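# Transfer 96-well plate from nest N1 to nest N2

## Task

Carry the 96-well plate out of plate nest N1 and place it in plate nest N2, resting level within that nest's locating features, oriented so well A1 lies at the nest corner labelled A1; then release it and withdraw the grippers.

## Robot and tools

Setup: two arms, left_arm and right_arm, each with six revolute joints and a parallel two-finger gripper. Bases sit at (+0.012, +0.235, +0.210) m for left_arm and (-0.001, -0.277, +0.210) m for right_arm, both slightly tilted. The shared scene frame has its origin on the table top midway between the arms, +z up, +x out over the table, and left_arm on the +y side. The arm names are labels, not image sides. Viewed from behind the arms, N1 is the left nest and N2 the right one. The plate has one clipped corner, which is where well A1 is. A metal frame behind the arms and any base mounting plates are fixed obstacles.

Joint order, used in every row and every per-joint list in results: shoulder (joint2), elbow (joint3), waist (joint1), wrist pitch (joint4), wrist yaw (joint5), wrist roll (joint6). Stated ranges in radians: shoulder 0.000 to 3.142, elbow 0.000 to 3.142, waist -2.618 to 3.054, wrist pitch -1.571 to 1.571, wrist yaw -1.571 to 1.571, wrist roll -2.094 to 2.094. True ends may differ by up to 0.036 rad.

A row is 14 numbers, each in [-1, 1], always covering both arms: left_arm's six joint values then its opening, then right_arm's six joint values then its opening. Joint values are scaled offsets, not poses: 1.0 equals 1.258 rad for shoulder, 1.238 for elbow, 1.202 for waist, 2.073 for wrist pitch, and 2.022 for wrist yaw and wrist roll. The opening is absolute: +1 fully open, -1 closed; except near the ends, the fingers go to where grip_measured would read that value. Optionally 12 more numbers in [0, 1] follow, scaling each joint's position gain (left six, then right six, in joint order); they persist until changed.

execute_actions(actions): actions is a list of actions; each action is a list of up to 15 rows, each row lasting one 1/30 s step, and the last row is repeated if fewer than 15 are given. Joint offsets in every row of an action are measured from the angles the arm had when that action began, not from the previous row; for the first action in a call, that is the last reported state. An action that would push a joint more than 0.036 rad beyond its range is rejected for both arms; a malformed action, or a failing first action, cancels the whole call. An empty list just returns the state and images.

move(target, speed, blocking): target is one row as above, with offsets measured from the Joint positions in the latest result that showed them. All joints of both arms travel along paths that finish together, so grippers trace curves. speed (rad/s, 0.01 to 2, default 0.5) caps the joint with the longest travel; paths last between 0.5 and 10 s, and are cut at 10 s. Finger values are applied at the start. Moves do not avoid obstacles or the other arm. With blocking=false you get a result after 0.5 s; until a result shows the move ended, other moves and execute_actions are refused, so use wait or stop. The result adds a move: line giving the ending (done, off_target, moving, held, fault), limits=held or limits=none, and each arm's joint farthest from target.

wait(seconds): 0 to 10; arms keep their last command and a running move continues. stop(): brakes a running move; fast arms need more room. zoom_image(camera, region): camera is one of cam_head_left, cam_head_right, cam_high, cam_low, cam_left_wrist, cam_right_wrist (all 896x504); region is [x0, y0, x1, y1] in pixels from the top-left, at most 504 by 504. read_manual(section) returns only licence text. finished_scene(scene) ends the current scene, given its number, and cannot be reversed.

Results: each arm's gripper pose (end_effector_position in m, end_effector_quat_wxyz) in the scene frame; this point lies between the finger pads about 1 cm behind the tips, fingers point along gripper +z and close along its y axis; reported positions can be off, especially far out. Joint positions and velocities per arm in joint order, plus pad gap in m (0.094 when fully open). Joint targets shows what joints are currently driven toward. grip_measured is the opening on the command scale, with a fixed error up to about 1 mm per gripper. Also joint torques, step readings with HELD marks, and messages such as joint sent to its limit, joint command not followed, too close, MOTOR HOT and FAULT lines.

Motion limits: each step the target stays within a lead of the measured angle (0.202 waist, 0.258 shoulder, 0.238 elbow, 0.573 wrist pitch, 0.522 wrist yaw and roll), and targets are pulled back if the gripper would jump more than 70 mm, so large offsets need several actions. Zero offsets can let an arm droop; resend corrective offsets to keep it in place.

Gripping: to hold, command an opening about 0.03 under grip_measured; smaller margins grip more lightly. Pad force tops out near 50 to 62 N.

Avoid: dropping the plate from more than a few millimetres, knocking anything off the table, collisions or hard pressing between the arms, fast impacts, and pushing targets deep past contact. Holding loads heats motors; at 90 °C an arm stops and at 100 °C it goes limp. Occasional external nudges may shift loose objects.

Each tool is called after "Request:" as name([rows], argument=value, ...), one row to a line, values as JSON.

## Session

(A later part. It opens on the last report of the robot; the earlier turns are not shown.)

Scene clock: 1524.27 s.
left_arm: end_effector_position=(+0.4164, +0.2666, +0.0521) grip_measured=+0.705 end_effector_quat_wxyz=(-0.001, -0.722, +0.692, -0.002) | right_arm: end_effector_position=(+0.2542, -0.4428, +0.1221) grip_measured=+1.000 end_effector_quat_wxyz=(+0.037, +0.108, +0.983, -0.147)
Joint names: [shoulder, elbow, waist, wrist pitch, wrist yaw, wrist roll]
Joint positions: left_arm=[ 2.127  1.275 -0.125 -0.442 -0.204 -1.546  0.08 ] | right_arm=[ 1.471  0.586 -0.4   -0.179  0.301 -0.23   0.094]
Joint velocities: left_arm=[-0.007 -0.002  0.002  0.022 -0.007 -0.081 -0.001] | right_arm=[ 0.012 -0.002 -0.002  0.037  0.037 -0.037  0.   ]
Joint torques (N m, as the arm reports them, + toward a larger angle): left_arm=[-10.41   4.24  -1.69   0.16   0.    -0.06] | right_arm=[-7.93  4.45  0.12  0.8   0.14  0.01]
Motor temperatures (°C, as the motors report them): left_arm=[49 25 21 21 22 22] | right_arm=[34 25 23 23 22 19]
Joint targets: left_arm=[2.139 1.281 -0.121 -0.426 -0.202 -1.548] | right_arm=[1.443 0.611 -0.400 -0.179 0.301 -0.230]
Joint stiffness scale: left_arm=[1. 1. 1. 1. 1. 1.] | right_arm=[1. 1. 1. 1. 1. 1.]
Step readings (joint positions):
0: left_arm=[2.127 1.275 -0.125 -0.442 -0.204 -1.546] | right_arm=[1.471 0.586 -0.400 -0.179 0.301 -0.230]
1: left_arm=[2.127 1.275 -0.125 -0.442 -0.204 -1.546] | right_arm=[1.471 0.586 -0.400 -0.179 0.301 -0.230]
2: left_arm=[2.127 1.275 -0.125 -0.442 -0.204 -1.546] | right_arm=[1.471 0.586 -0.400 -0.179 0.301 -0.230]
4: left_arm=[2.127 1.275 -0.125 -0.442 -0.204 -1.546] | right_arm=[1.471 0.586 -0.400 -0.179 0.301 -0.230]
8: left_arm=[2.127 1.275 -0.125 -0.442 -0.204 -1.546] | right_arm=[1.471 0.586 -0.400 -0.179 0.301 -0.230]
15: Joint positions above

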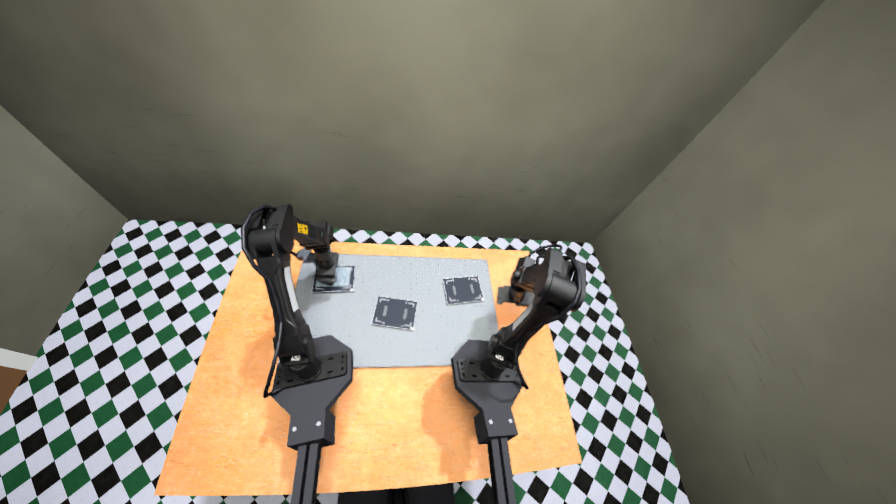

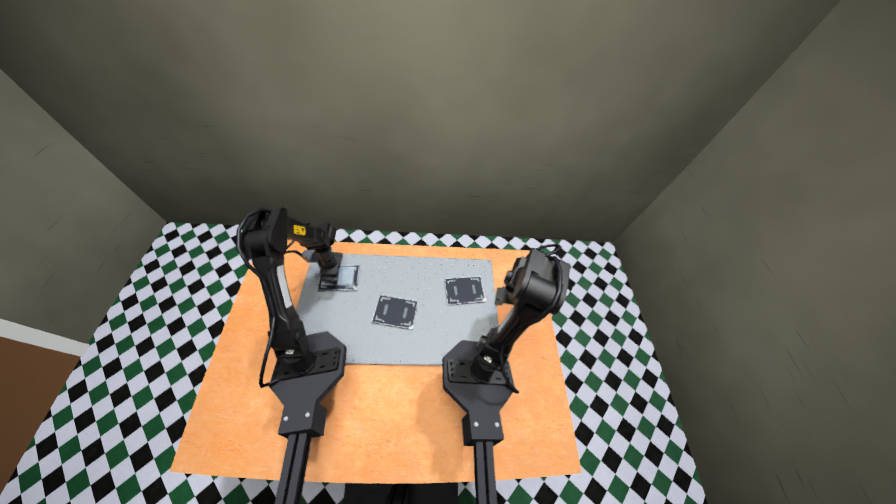

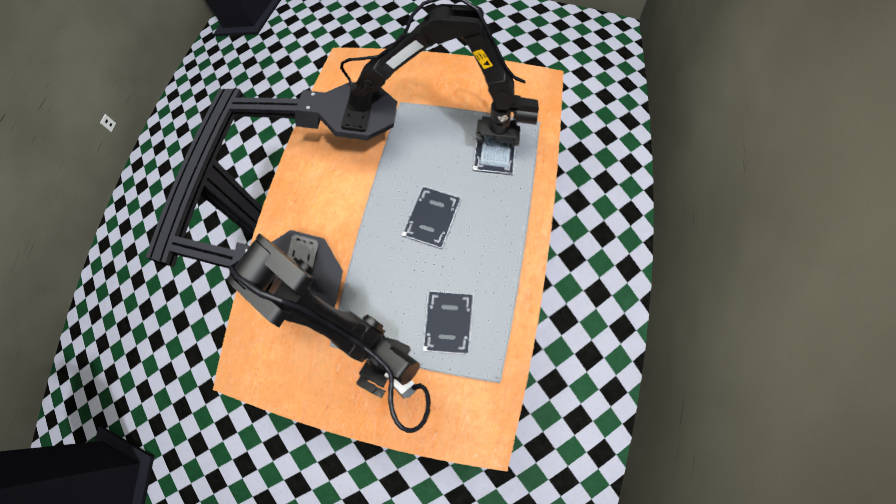

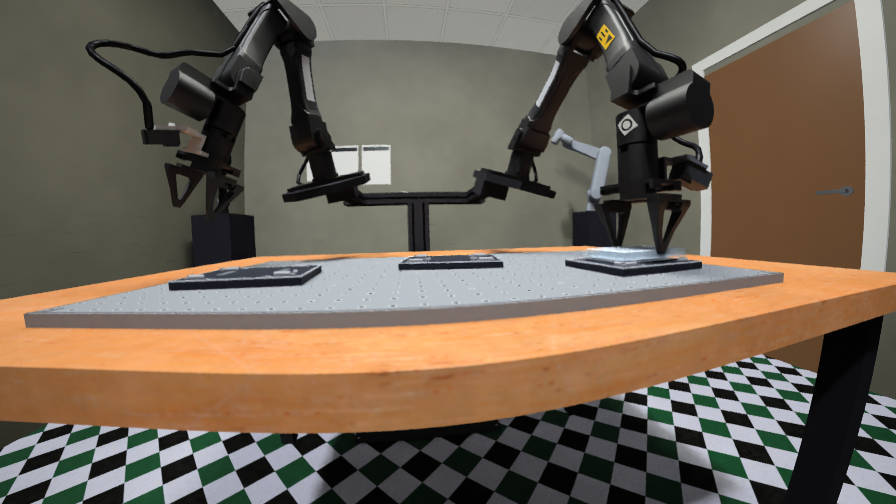

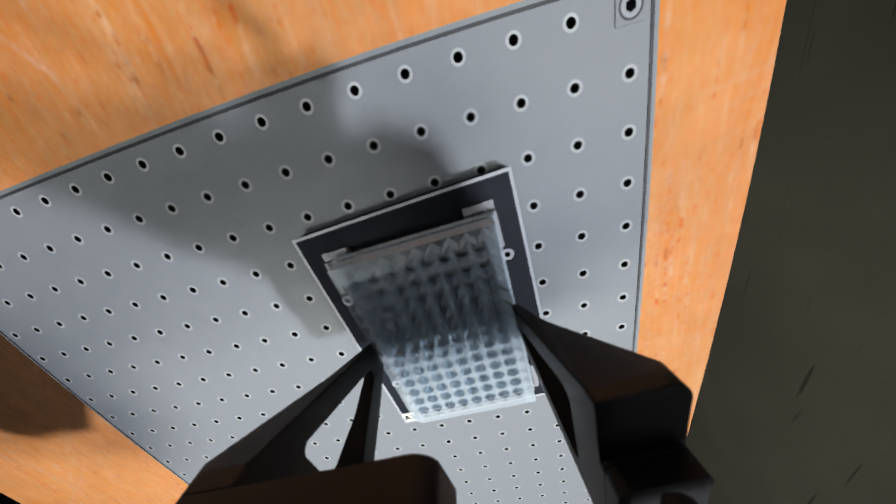

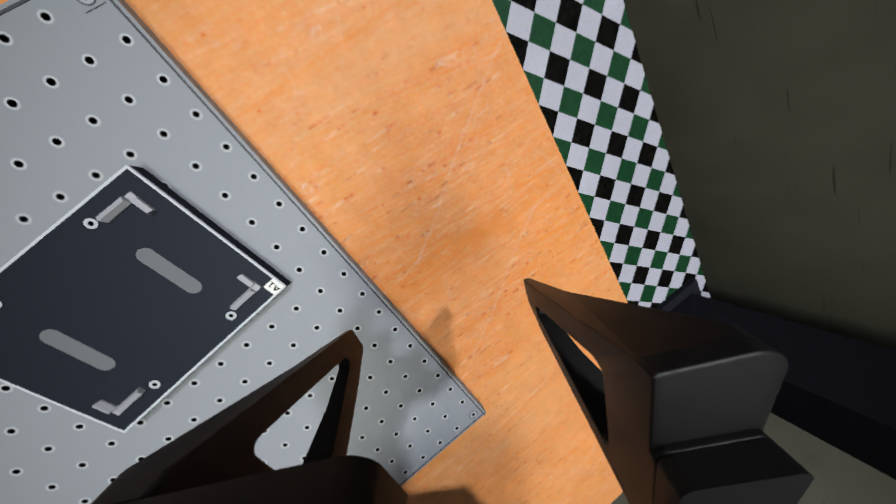

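Request:
execute_actions([
  [[-0.030,0.0048,0.004,0,0.001,-0.001,0.67,-0.022,0.02,0,0,0,0,1],[-0.030,0.0048,0.004,0,0.001,-0.001,0.67,-0.022,0.02,0,0,0,0,1],[-0.030,0.0048,0.004,0,0.001,-0.001,0.67,-0.022,0.02,0,0,0,0,1],[-0.0220,0.0048,0.004,0,0.001,-0.001,0.67,-0.022,0.02,0,0,0,0,1],[-0.0220,0.0048,0.004,-0.012,0.001,-0.001,0.67,-0.022,0.02,0,0,0,0,1],[-0.0220,0.0048,0.004,-0.012,0.001,-0.001,0.67,-0.022,0.02,0,0,0,0,1],[-0.0220,0.0048,0.004,-0.012,0.001,-0.001,0.67,-0.022,0.02,0,0,0,0,1],[-0.0220,0.0048,0.004,-0.010,0.001,-0.001,0.67,-0.022,0.02,0,0,0,0,1]],
])

Scene clock: 1546.20 s.
left_arm: end_effector_position=(+0.4170, +0.2672, +0.0548) grip_measured=+0.705 end_effector_quat_wxyz=(-0.000, -0.722, +0.692, -0.003) | right_arm: end_effector_position=(+0.2542, -0.4428, +0.1221) grip_measured=+1.000 end_effector_quat_wxyz=(+0.037, +0.108, +0.983, -0.147)
Joint names: [shoulder, elbow, waist, wrist pitch, wrist yaw, wrist roll]
Joint positions: left_arm=[ 2.119  1.275 -0.125 -0.448 -0.204 -1.546  0.08 ] | right_arm=[ 1.471  0.586 -0.4   -0.179  0.301 -0.23   0.094]
Joint velocities: left_arm=[ 0.007 -0.017 -0.002  0.037  0.022  0.037 -0.001] | right_arm=[-0.027 -0.007 -0.002  0.007 -0.022 -0.022  0.   ]
Joint torques (N m, as the arm reports them, + toward a larger angle): left_arm=[-13.03   4.26  -1.7   -0.13   0.    -0.05] | right_arm=[-7.94  4.41  0.12  0.81  0.14  0.02]
Motor temperatures (°C, as the motors report them): left_arm=[48 25 21 21 22 22] | right_arm=[34 25 23 23 22 19]
Joint targets: left_arm=[2.099 1.281 -0.121 -0.463 -0.202 -1.548] | right_arm=[1.443 0.611 -0.400 -0.179 0.301 -0.230]
Joint stiffness scale: left_arm=[1. 1. 1. 1. 1. 1.] | right_arm=[1. 1. 1. 1. 1. 1.]
Step readings (joint positions):
0: left_arm=[2.127 1.275 -0.125 -0.442 -0.204 -1.546] | right_arm=[1.471 0.586 -0.400 -0.179 0.301 -0.230]
1: left_arm=[2.125 1.275 -0.125 -0.442 -0.204 -1.546] | right_arm=[1.471 0.586 -0.400 -0.179 0.301 -0.230]
2: left_arm=[2.123 1.275 -0.125 -0.442 -0.204 -1.546] | right_arm=[1.471 0.586 -0.400 -0.179 0.301 -0.230]
4: left_arm=[2.120 1.275 -0.125 -0.442 -0.204 -1.546] | right_arm=[1.471 0.586 -0.400 -0.179 0.301 -0.230]
8: left_arm=[2.119 1.275 -0.125 -0.447 -0.204 -1.546] | right_arm=[1.471 0.586 -0.400 -0.179 0.301 -0.230]
15: Joint positions above

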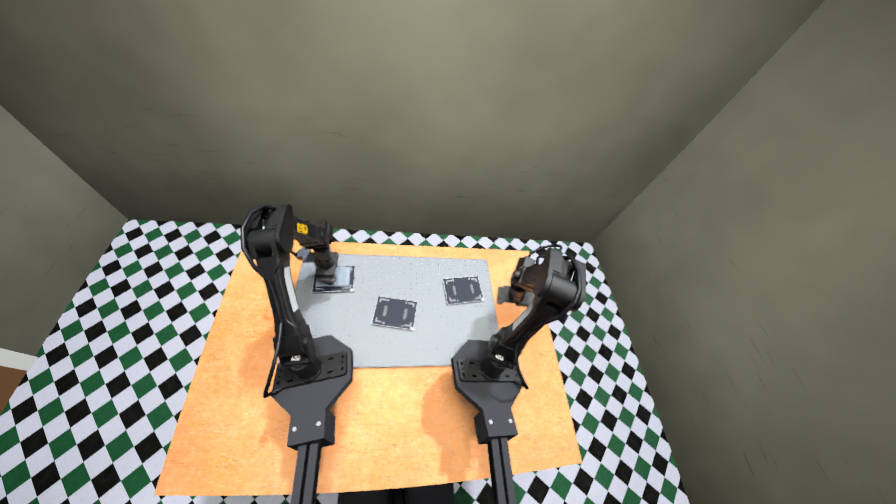

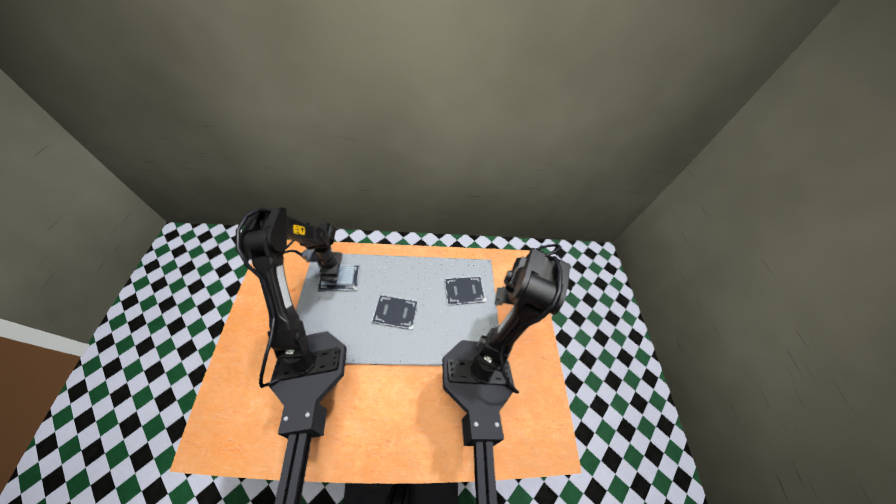

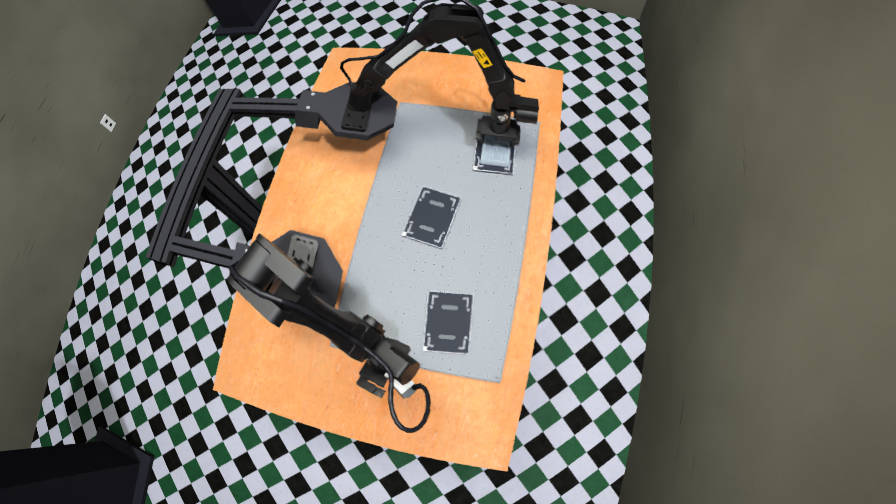

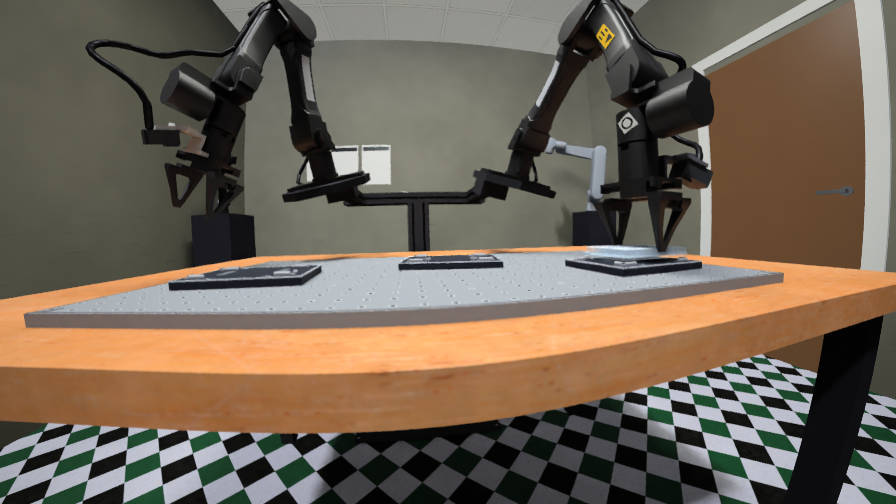

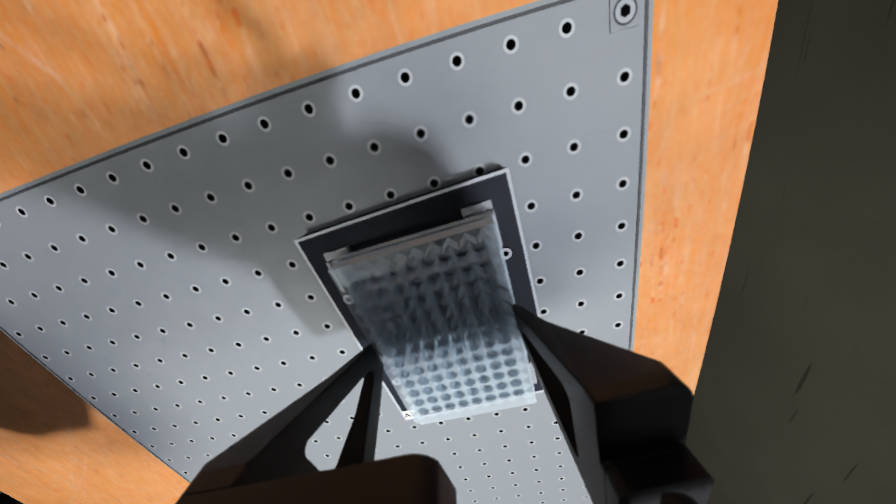

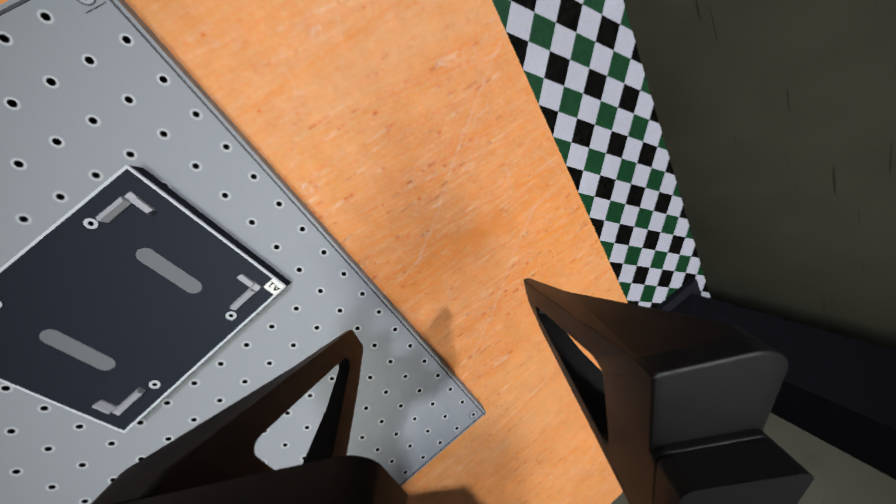

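Request:
execute_actions([
  [[-0.0160,0.0048,-0.0216,-0.0072,0.001,-0.0045,0.67,-0.022,0.02,0,0,0,0,1],[-0.0160,0.0048,-0.0216,-0.0072,0.001,-0.0045,0.67,-0.022,0.02,0,0,0,0,1],[-0.0160,0.0048,-0.0125,-0.0072,0.001,-0.003,0.67,-0.022,0.02,0,0,0,0,1]],
])

Scene clock: 1553.57 s.
left_arm: end_effector_position=(+0.4172, +0.2657, +0.0551) grip_measured=+0.705 end_effector_quat_wxyz=(-0.000, -0.721, +0.693, -0.003) | right_arm: end_effector_position=(+0.2542, -0.4428, +0.1221) grip_measured=+1.000 end_effector_quat_wxyz=(+0.037, +0.108, +0.983, -0.147)
Joint names: [shoulder, elbow, waist, wrist pitch, wrist yaw, wrist roll]
Joint positions: left_arm=[ 2.119  1.275 -0.129 -0.448 -0.204 -1.547  0.08 ] | right_arm=[ 1.471  0.586 -0.4   -0.179  0.301 -0.23   0.094]
Joint velocities: left_arm=[-0.007 -0.027 -0.002  0.007 -0.022  0.022  0.001] | right_arm=[ 0.007 -0.007  0.012 -0.007  0.081  0.037  0.   ]
Joint torques (N m, as the arm reports them, + toward a larger angle): left_arm=[-13.06   4.26  -3.05  -0.13   0.    -0.08] | right_arm=[-7.91  4.41  0.06  0.8   0.15  0.02]
Motor temperatures (°C, as the motors report them): left_arm=[49 25 21 21 22 22] | right_arm=[34 25 23 23 22 19]
Joint targets: left_arm=[2.099 1.281 -0.140 -0.463 -0.202 -1.552] | right_arm=[1.443 0.611 -0.400 -0.179 0.301 -0.230]
Joint stiffness scale: left_arm=[1. 1. 1. 1. 1. 1.] | right_arm=[1. 1. 1. 1. 1. 1.]
Step readings (joint positions):
0: left_arm=[2.119 1.275 -0.125 -0.448 -0.204 -1.546] | right_arm=[1.471 0.586 -0.400 -0.179 0.301 -0.230]
1: left_arm=[2.119 1.275 -0.126 -0.448 -0.204 -1.547] | right_arm=[1.471 0.586 -0.400 -0.179 0.301 -0.230]
2: left_arm=[2.119 1.275 -0.127 -0.448 -0.204 -1.547] | right_arm=[1.471 0.586 -0.400 -0.179 0.301 -0.230]
4: left_arm=[2.119 1.275 -0.129 -0.448 -0.204 -1.547] | right_arm=[1.471 0.586 -0.400 -0.179 0.301 -0.230]
8: left_arm=[2.119 1.275 -0.129 -0.448 -0.204 -1.547] | right_arm=[1.471 0.586 -0.400 -0.179 0.301 -0.230]
15: Joint positions above

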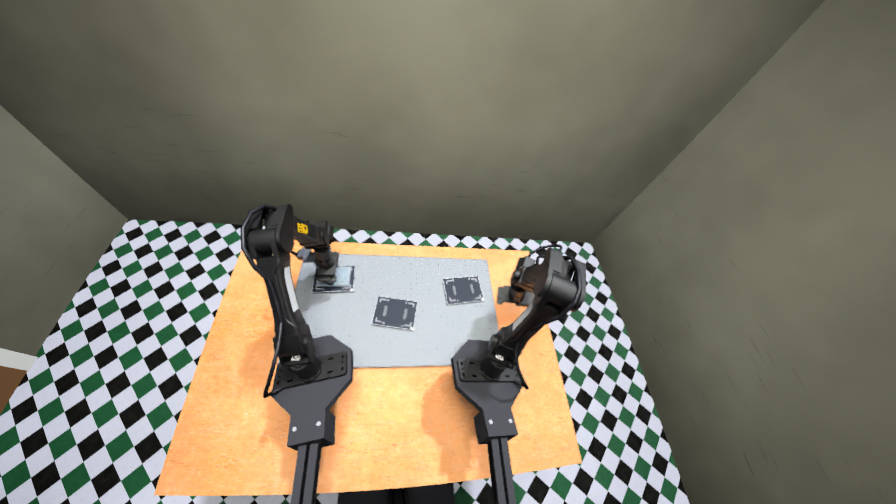

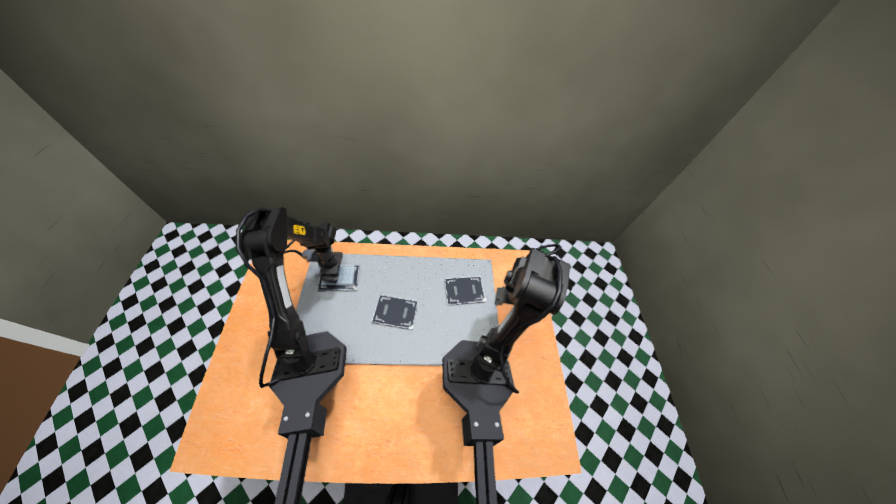

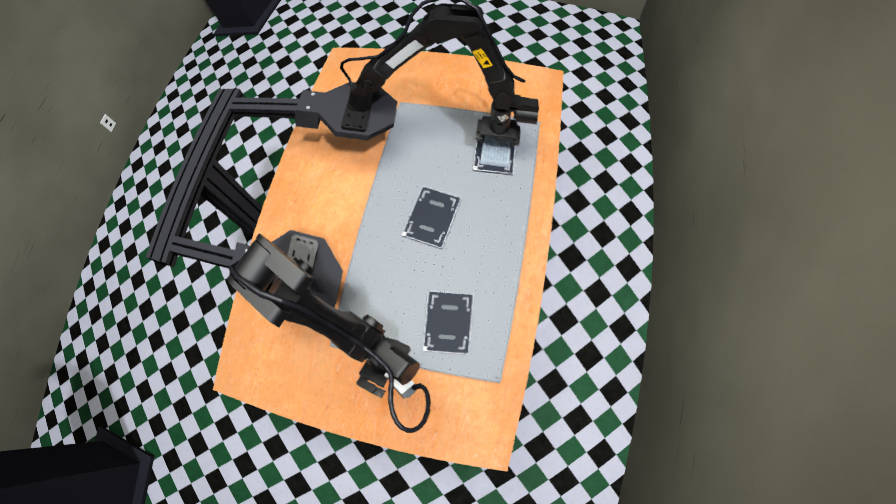

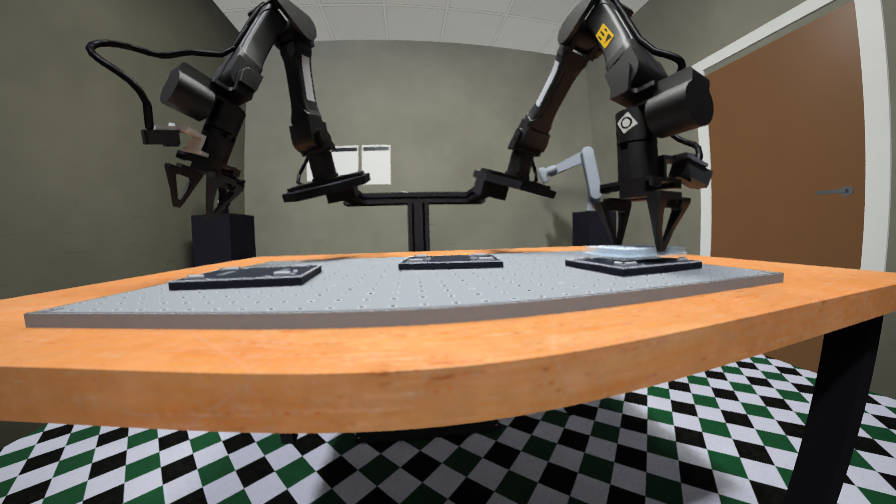

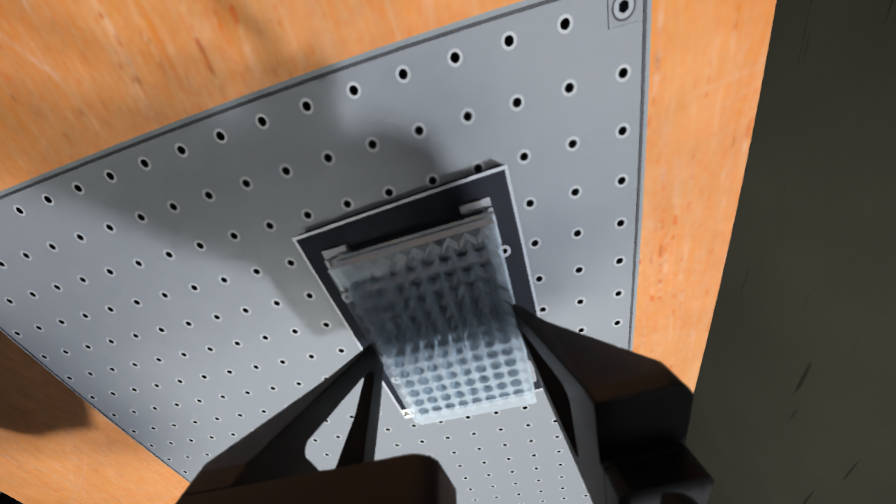

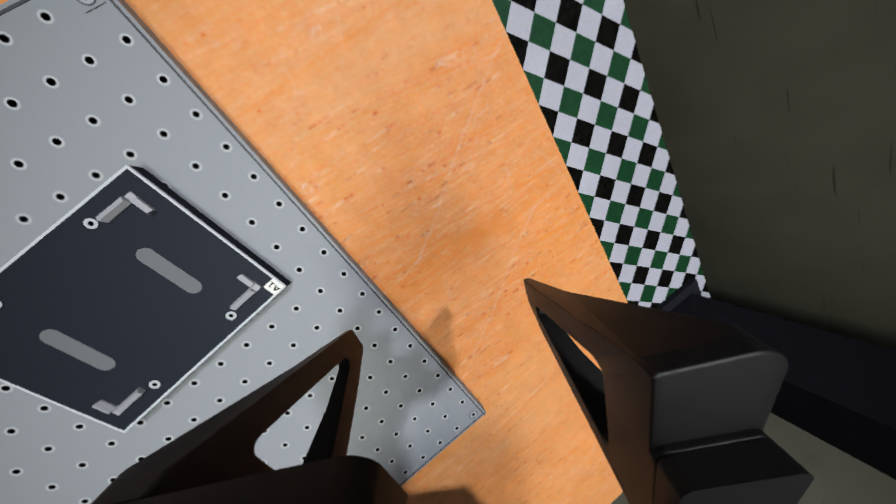

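Request:
execute_actions([
  [[-0.0160,0.0048,0.0125,-0.0072,0.001,-0.002,0.67,-0.022,0.02,0,0,0,0,1],[-0.0160,0.0048,0.0125,-0.0072,0.001,-0.002,0.67,-0.022,0.02,0,0,0,0,1],[-0.0160,0.0048,0.0056,-0.0072,0.001,-0.002,0.67,-0.022,0.02,0,0,0,0,1]],
])

Scene clock: 1559.57 s.
left_arm: end_effector_position=(+0.4170, +0.2672, +0.0548) grip_measured=+0.705 end_effector_quat_wxyz=(-0.000, -0.722, +0.692, -0.003) | right_arm: end_effector_position=(+0.2542, -0.4428, +0.1221) grip_measured=+1.000 end_effector_quat_wxyz=(+0.037, +0.108, +0.983, -0.147)
Joint names: [shoulder, elbow, waist, wrist pitch, wrist yaw, wrist roll]
Joint positions: left_arm=[ 2.119  1.275 -0.125 -0.448 -0.204 -1.547  0.08 ] | right_arm=[ 1.471  0.586 -0.4   -0.179  0.301 -0.23   0.094]
Joint velocities: left_arm=[-0.017 -0.012 -0.012  0.051 -0.022  0.037  0.001] | right_arm=[ 0.002 -0.017 -0.002 -0.037 -0.022 -0.007  0.   ]
Joint torques (N m, as the arm reports them, + toward a larger angle): left_arm=[-13.06   4.26  -1.79  -0.13  -0.01  -0.07] | right_arm=[-7.9   4.45  0.12  0.81  0.13  0.02]
Motor temperatures (°C, as the motors report them): left_arm=[50 25 21 20 22 22] | right_arm=[34 25 23 23 22 19]
Joint targets: left_arm=[2.099 1.281 -0.122 -0.463 -0.202 -1.551] | right_arm=[1.443 0.611 -0.400 -0.179 0.301 -0.230]
Joint stiffness scale: left_arm=[1. 1. 1. 1. 1. 1.] | right_arm=[1. 1. 1. 1. 1. 1.]
Step readings (joint positions):
0: left_arm=[2.119 1.275 -0.129 -0.448 -0.204 -1.547] | right_arm=[1.471 0.586 -0.400 -0.179 0.301 -0.230]
1: left_arm=[2.119 1.275 -0.128 -0.448 -0.204 -1.547] | right_arm=[1.471 0.586 -0.400 -0.179 0.301 -0.230]
2: left_arm=[2.119 1.275 -0.127 -0.448 -0.204 -1.547] | right_arm=[1.471 0.586 -0.400 -0.179 0.301 -0.230]
4: left_arm=[2.119 1.275 -0.125 -0.448 -0.204 -1.547] | right_arm=[1.471 0.586 -0.400 -0.179 0.301 -0.230]
8: left_arm=[2.119 1.275 -0.125 -0.448 -0.204 -1.547] | right_arm=[1.471 0.586 -0.400 -0.179 0.301 -0.230]
15: Joint positions above

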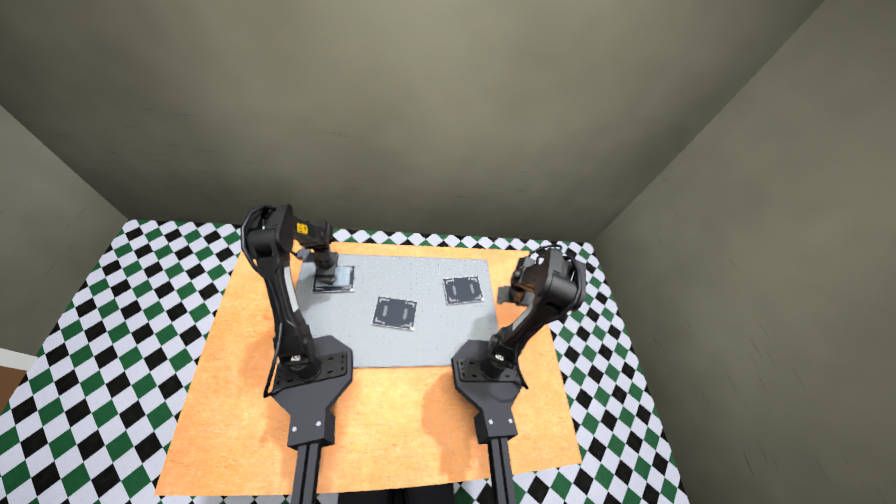

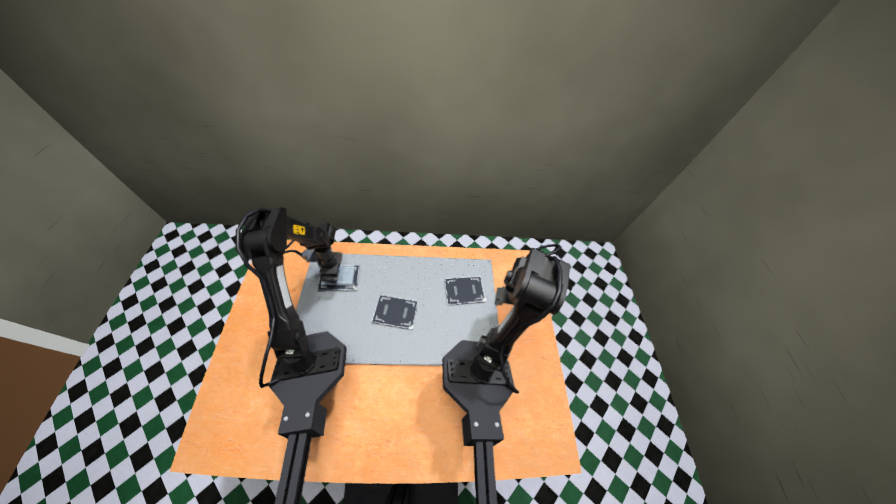

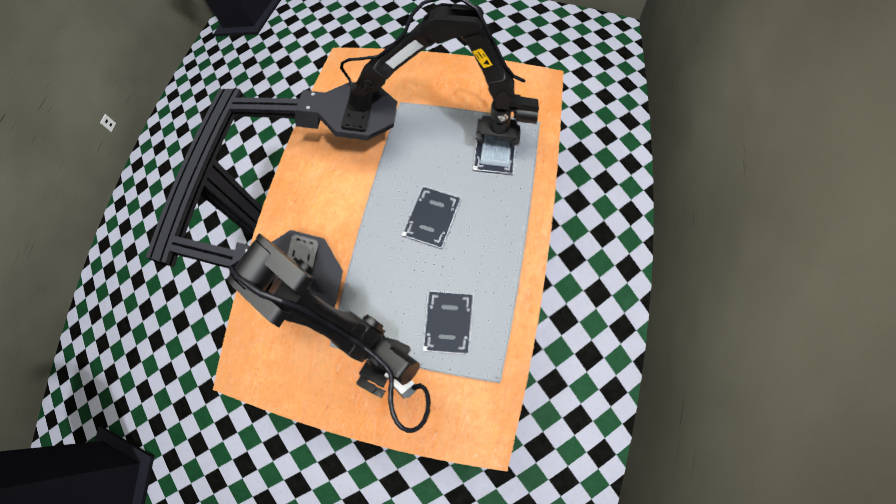

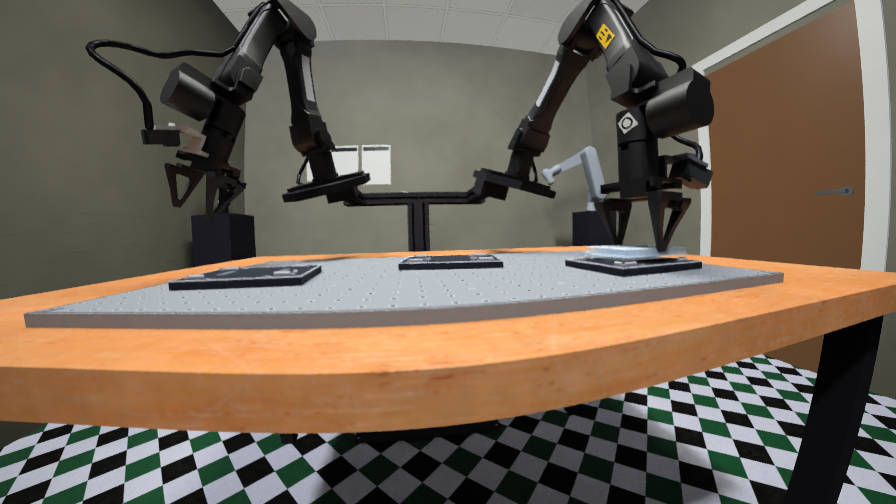

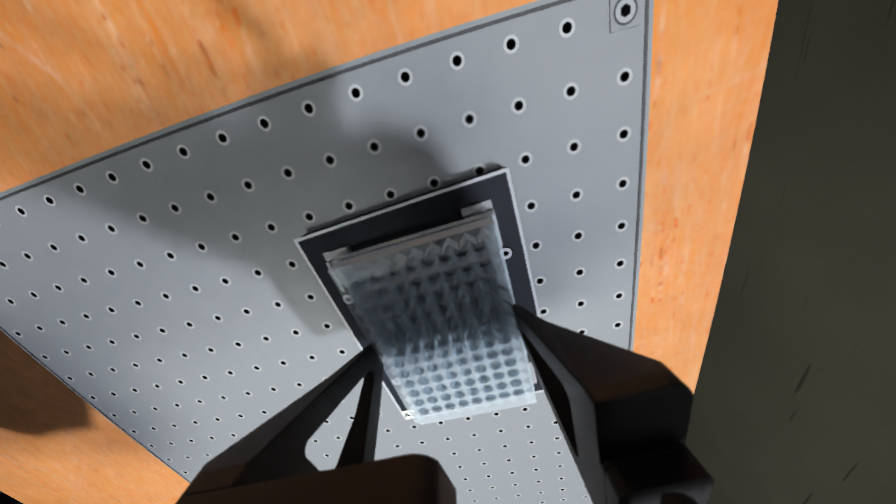

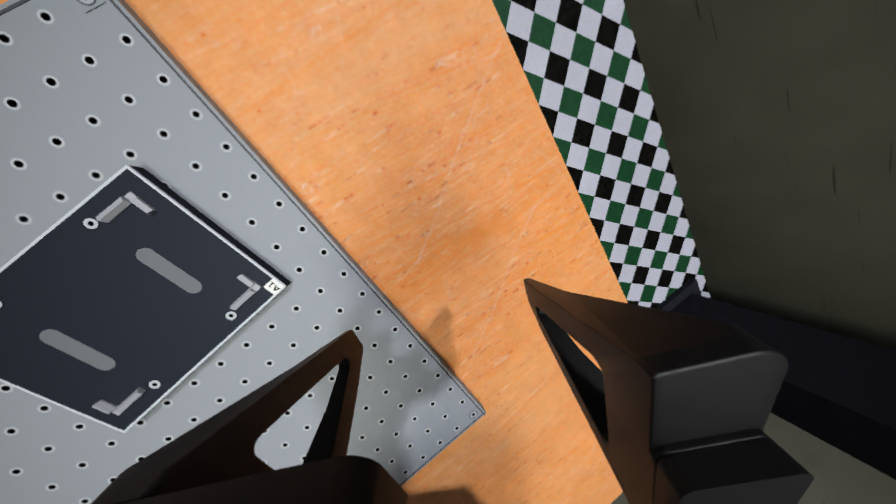

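Request:
execute_actions([
  [[-0.0160,0.0048,-0.0216,-0.0072,0.001,-0.002,0.67,-0.022,0.02,0,0,0,0,1],[-0.0160,0.0048,-0.008,-0.0072,0.001,-0.002,0.67,-0.022,0.02,0,0,0,0,1]],
])

Scene clock: 1563.10 s.
left_arm: end_effector_position=(+0.4171, +0.2668, +0.0549) grip_measured=+0.705 end_effector_quat_wxyz=(-0.000, -0.722, +0.692, -0.003) | right_arm: end_effector_position=(+0.2542, -0.4428, +0.1221) grip_measured=+1.000 end_effector_quat_wxyz=(+0.037, +0.108, +0.983, -0.147)
Joint names: [shoulder, elbow, waist, wrist pitch, wrist yaw, wrist roll]
Joint positions: left_arm=[ 2.119  1.275 -0.126 -0.448 -0.203 -1.547  0.08 ] | right_arm=[ 1.471  0.586 -0.4   -0.179  0.301 -0.23   0.094]
Joint velocities: left_arm=[ 0.007 -0.007 -0.012 -0.037 -0.051  0.066 -0.   ] | right_arm=[-0.012 -0.017 -0.002  0.007  0.022  0.037  0.   ]
Joint torques (N m, as the arm reports them, + toward a larger angle): left_arm=[-13.06   4.26  -2.84  -0.13  -0.02  -0.07] | right_arm=[-7.96  4.4   0.1   0.81  0.14  0.02]
Motor temperatures (°C, as the motors report them): left_arm=[50 25 21 20 22 22] | right_arm=[34 25 23 23 22 19]
Joint targets: left_arm=[2.099 1.281 -0.135 -0.463 -0.202 -1.551] | right_arm=[1.443 0.611 -0.400 -0.179 0.301 -0.230]
Joint stiffness scale: left_arm=[1. 1. 1. 1. 1. 1.] | right_arm=[1. 1. 1. 1. 1. 1.]
Step readings (joint positions):
0: left_arm=[2.119 1.275 -0.125 -0.448 -0.204 -1.547] | right_arm=[1.471 0.586 -0.400 -0.179 0.301 -0.230]
1: left_arm=[2.119 1.275 -0.126 -0.448 -0.204 -1.547] | right_arm=[1.471 0.586 -0.400 -0.179 0.301 -0.230]
2: left_arm=[2.119 1.275 -0.126 -0.448 -0.203 -1.547] | right_arm=[1.471 0.586 -0.400 -0.179 0.301 -0.230]
4: left_arm=[2.119 1.275 -0.126 -0.448 -0.203 -1.547] | right_arm=[1.471 0.586 -0.400 -0.179 0.301 -0.230]
8: left_arm=[2.119 1.275 -0.126 -0.448 -0.203 -1.547] | right_arm=[1.471 0.586 -0.400 -0.179 0.301 -0.230]
15: Joint positions above

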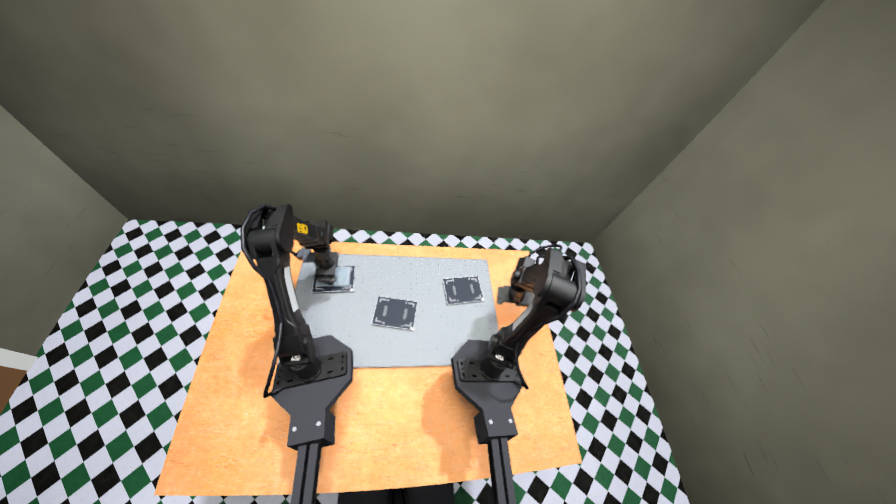

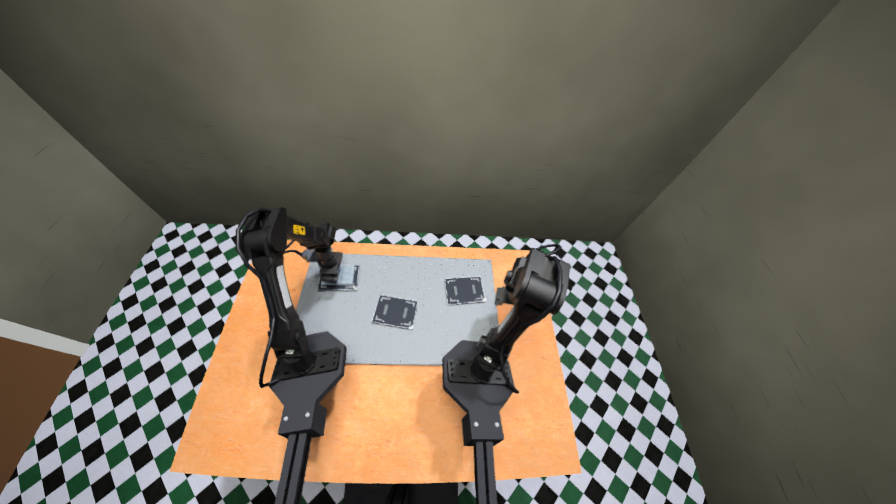

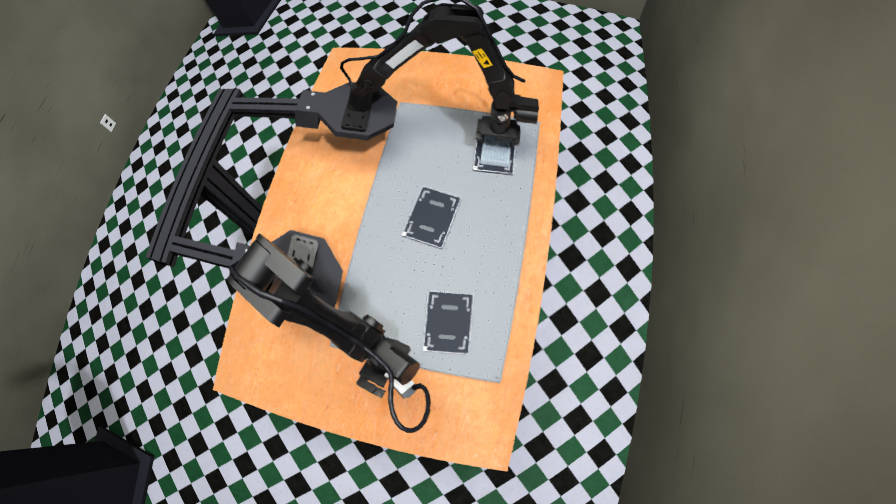

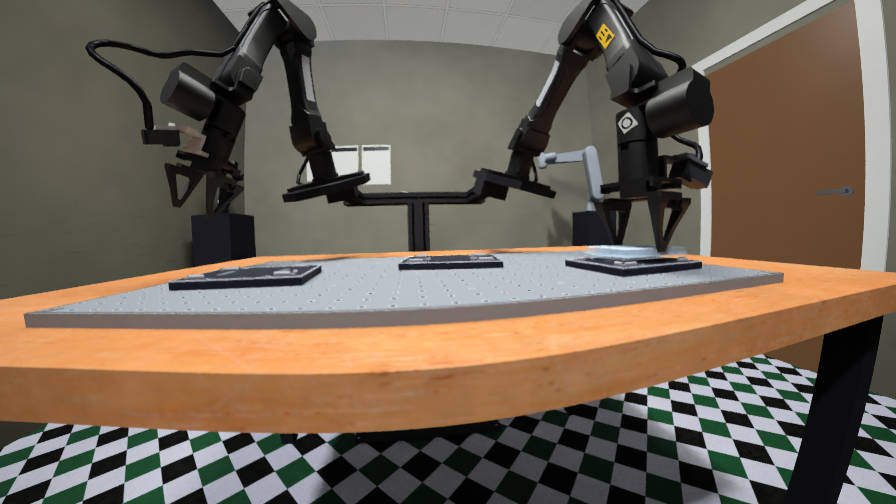

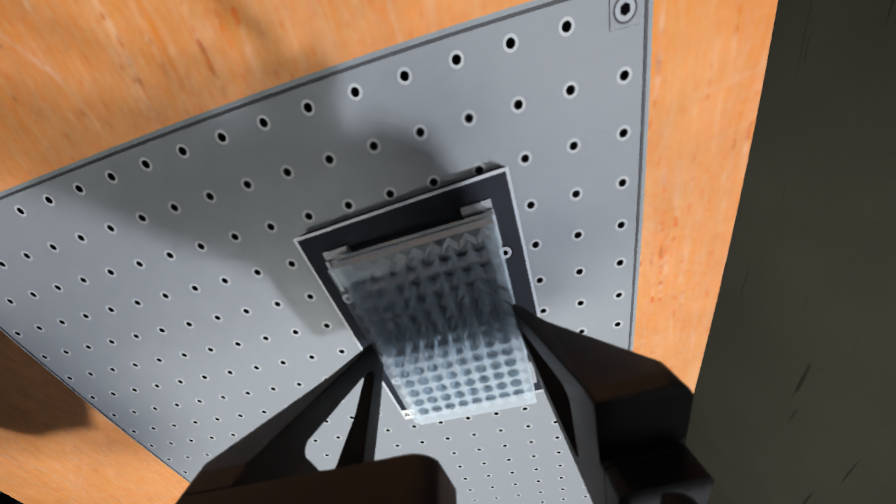

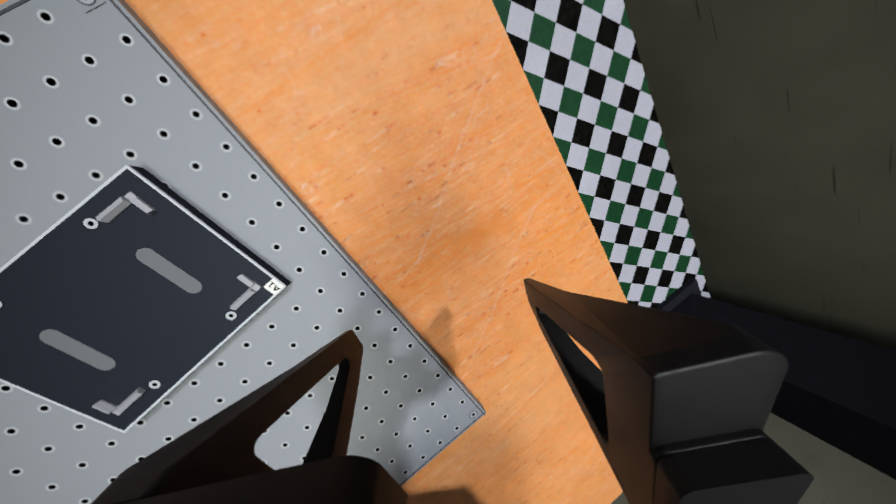

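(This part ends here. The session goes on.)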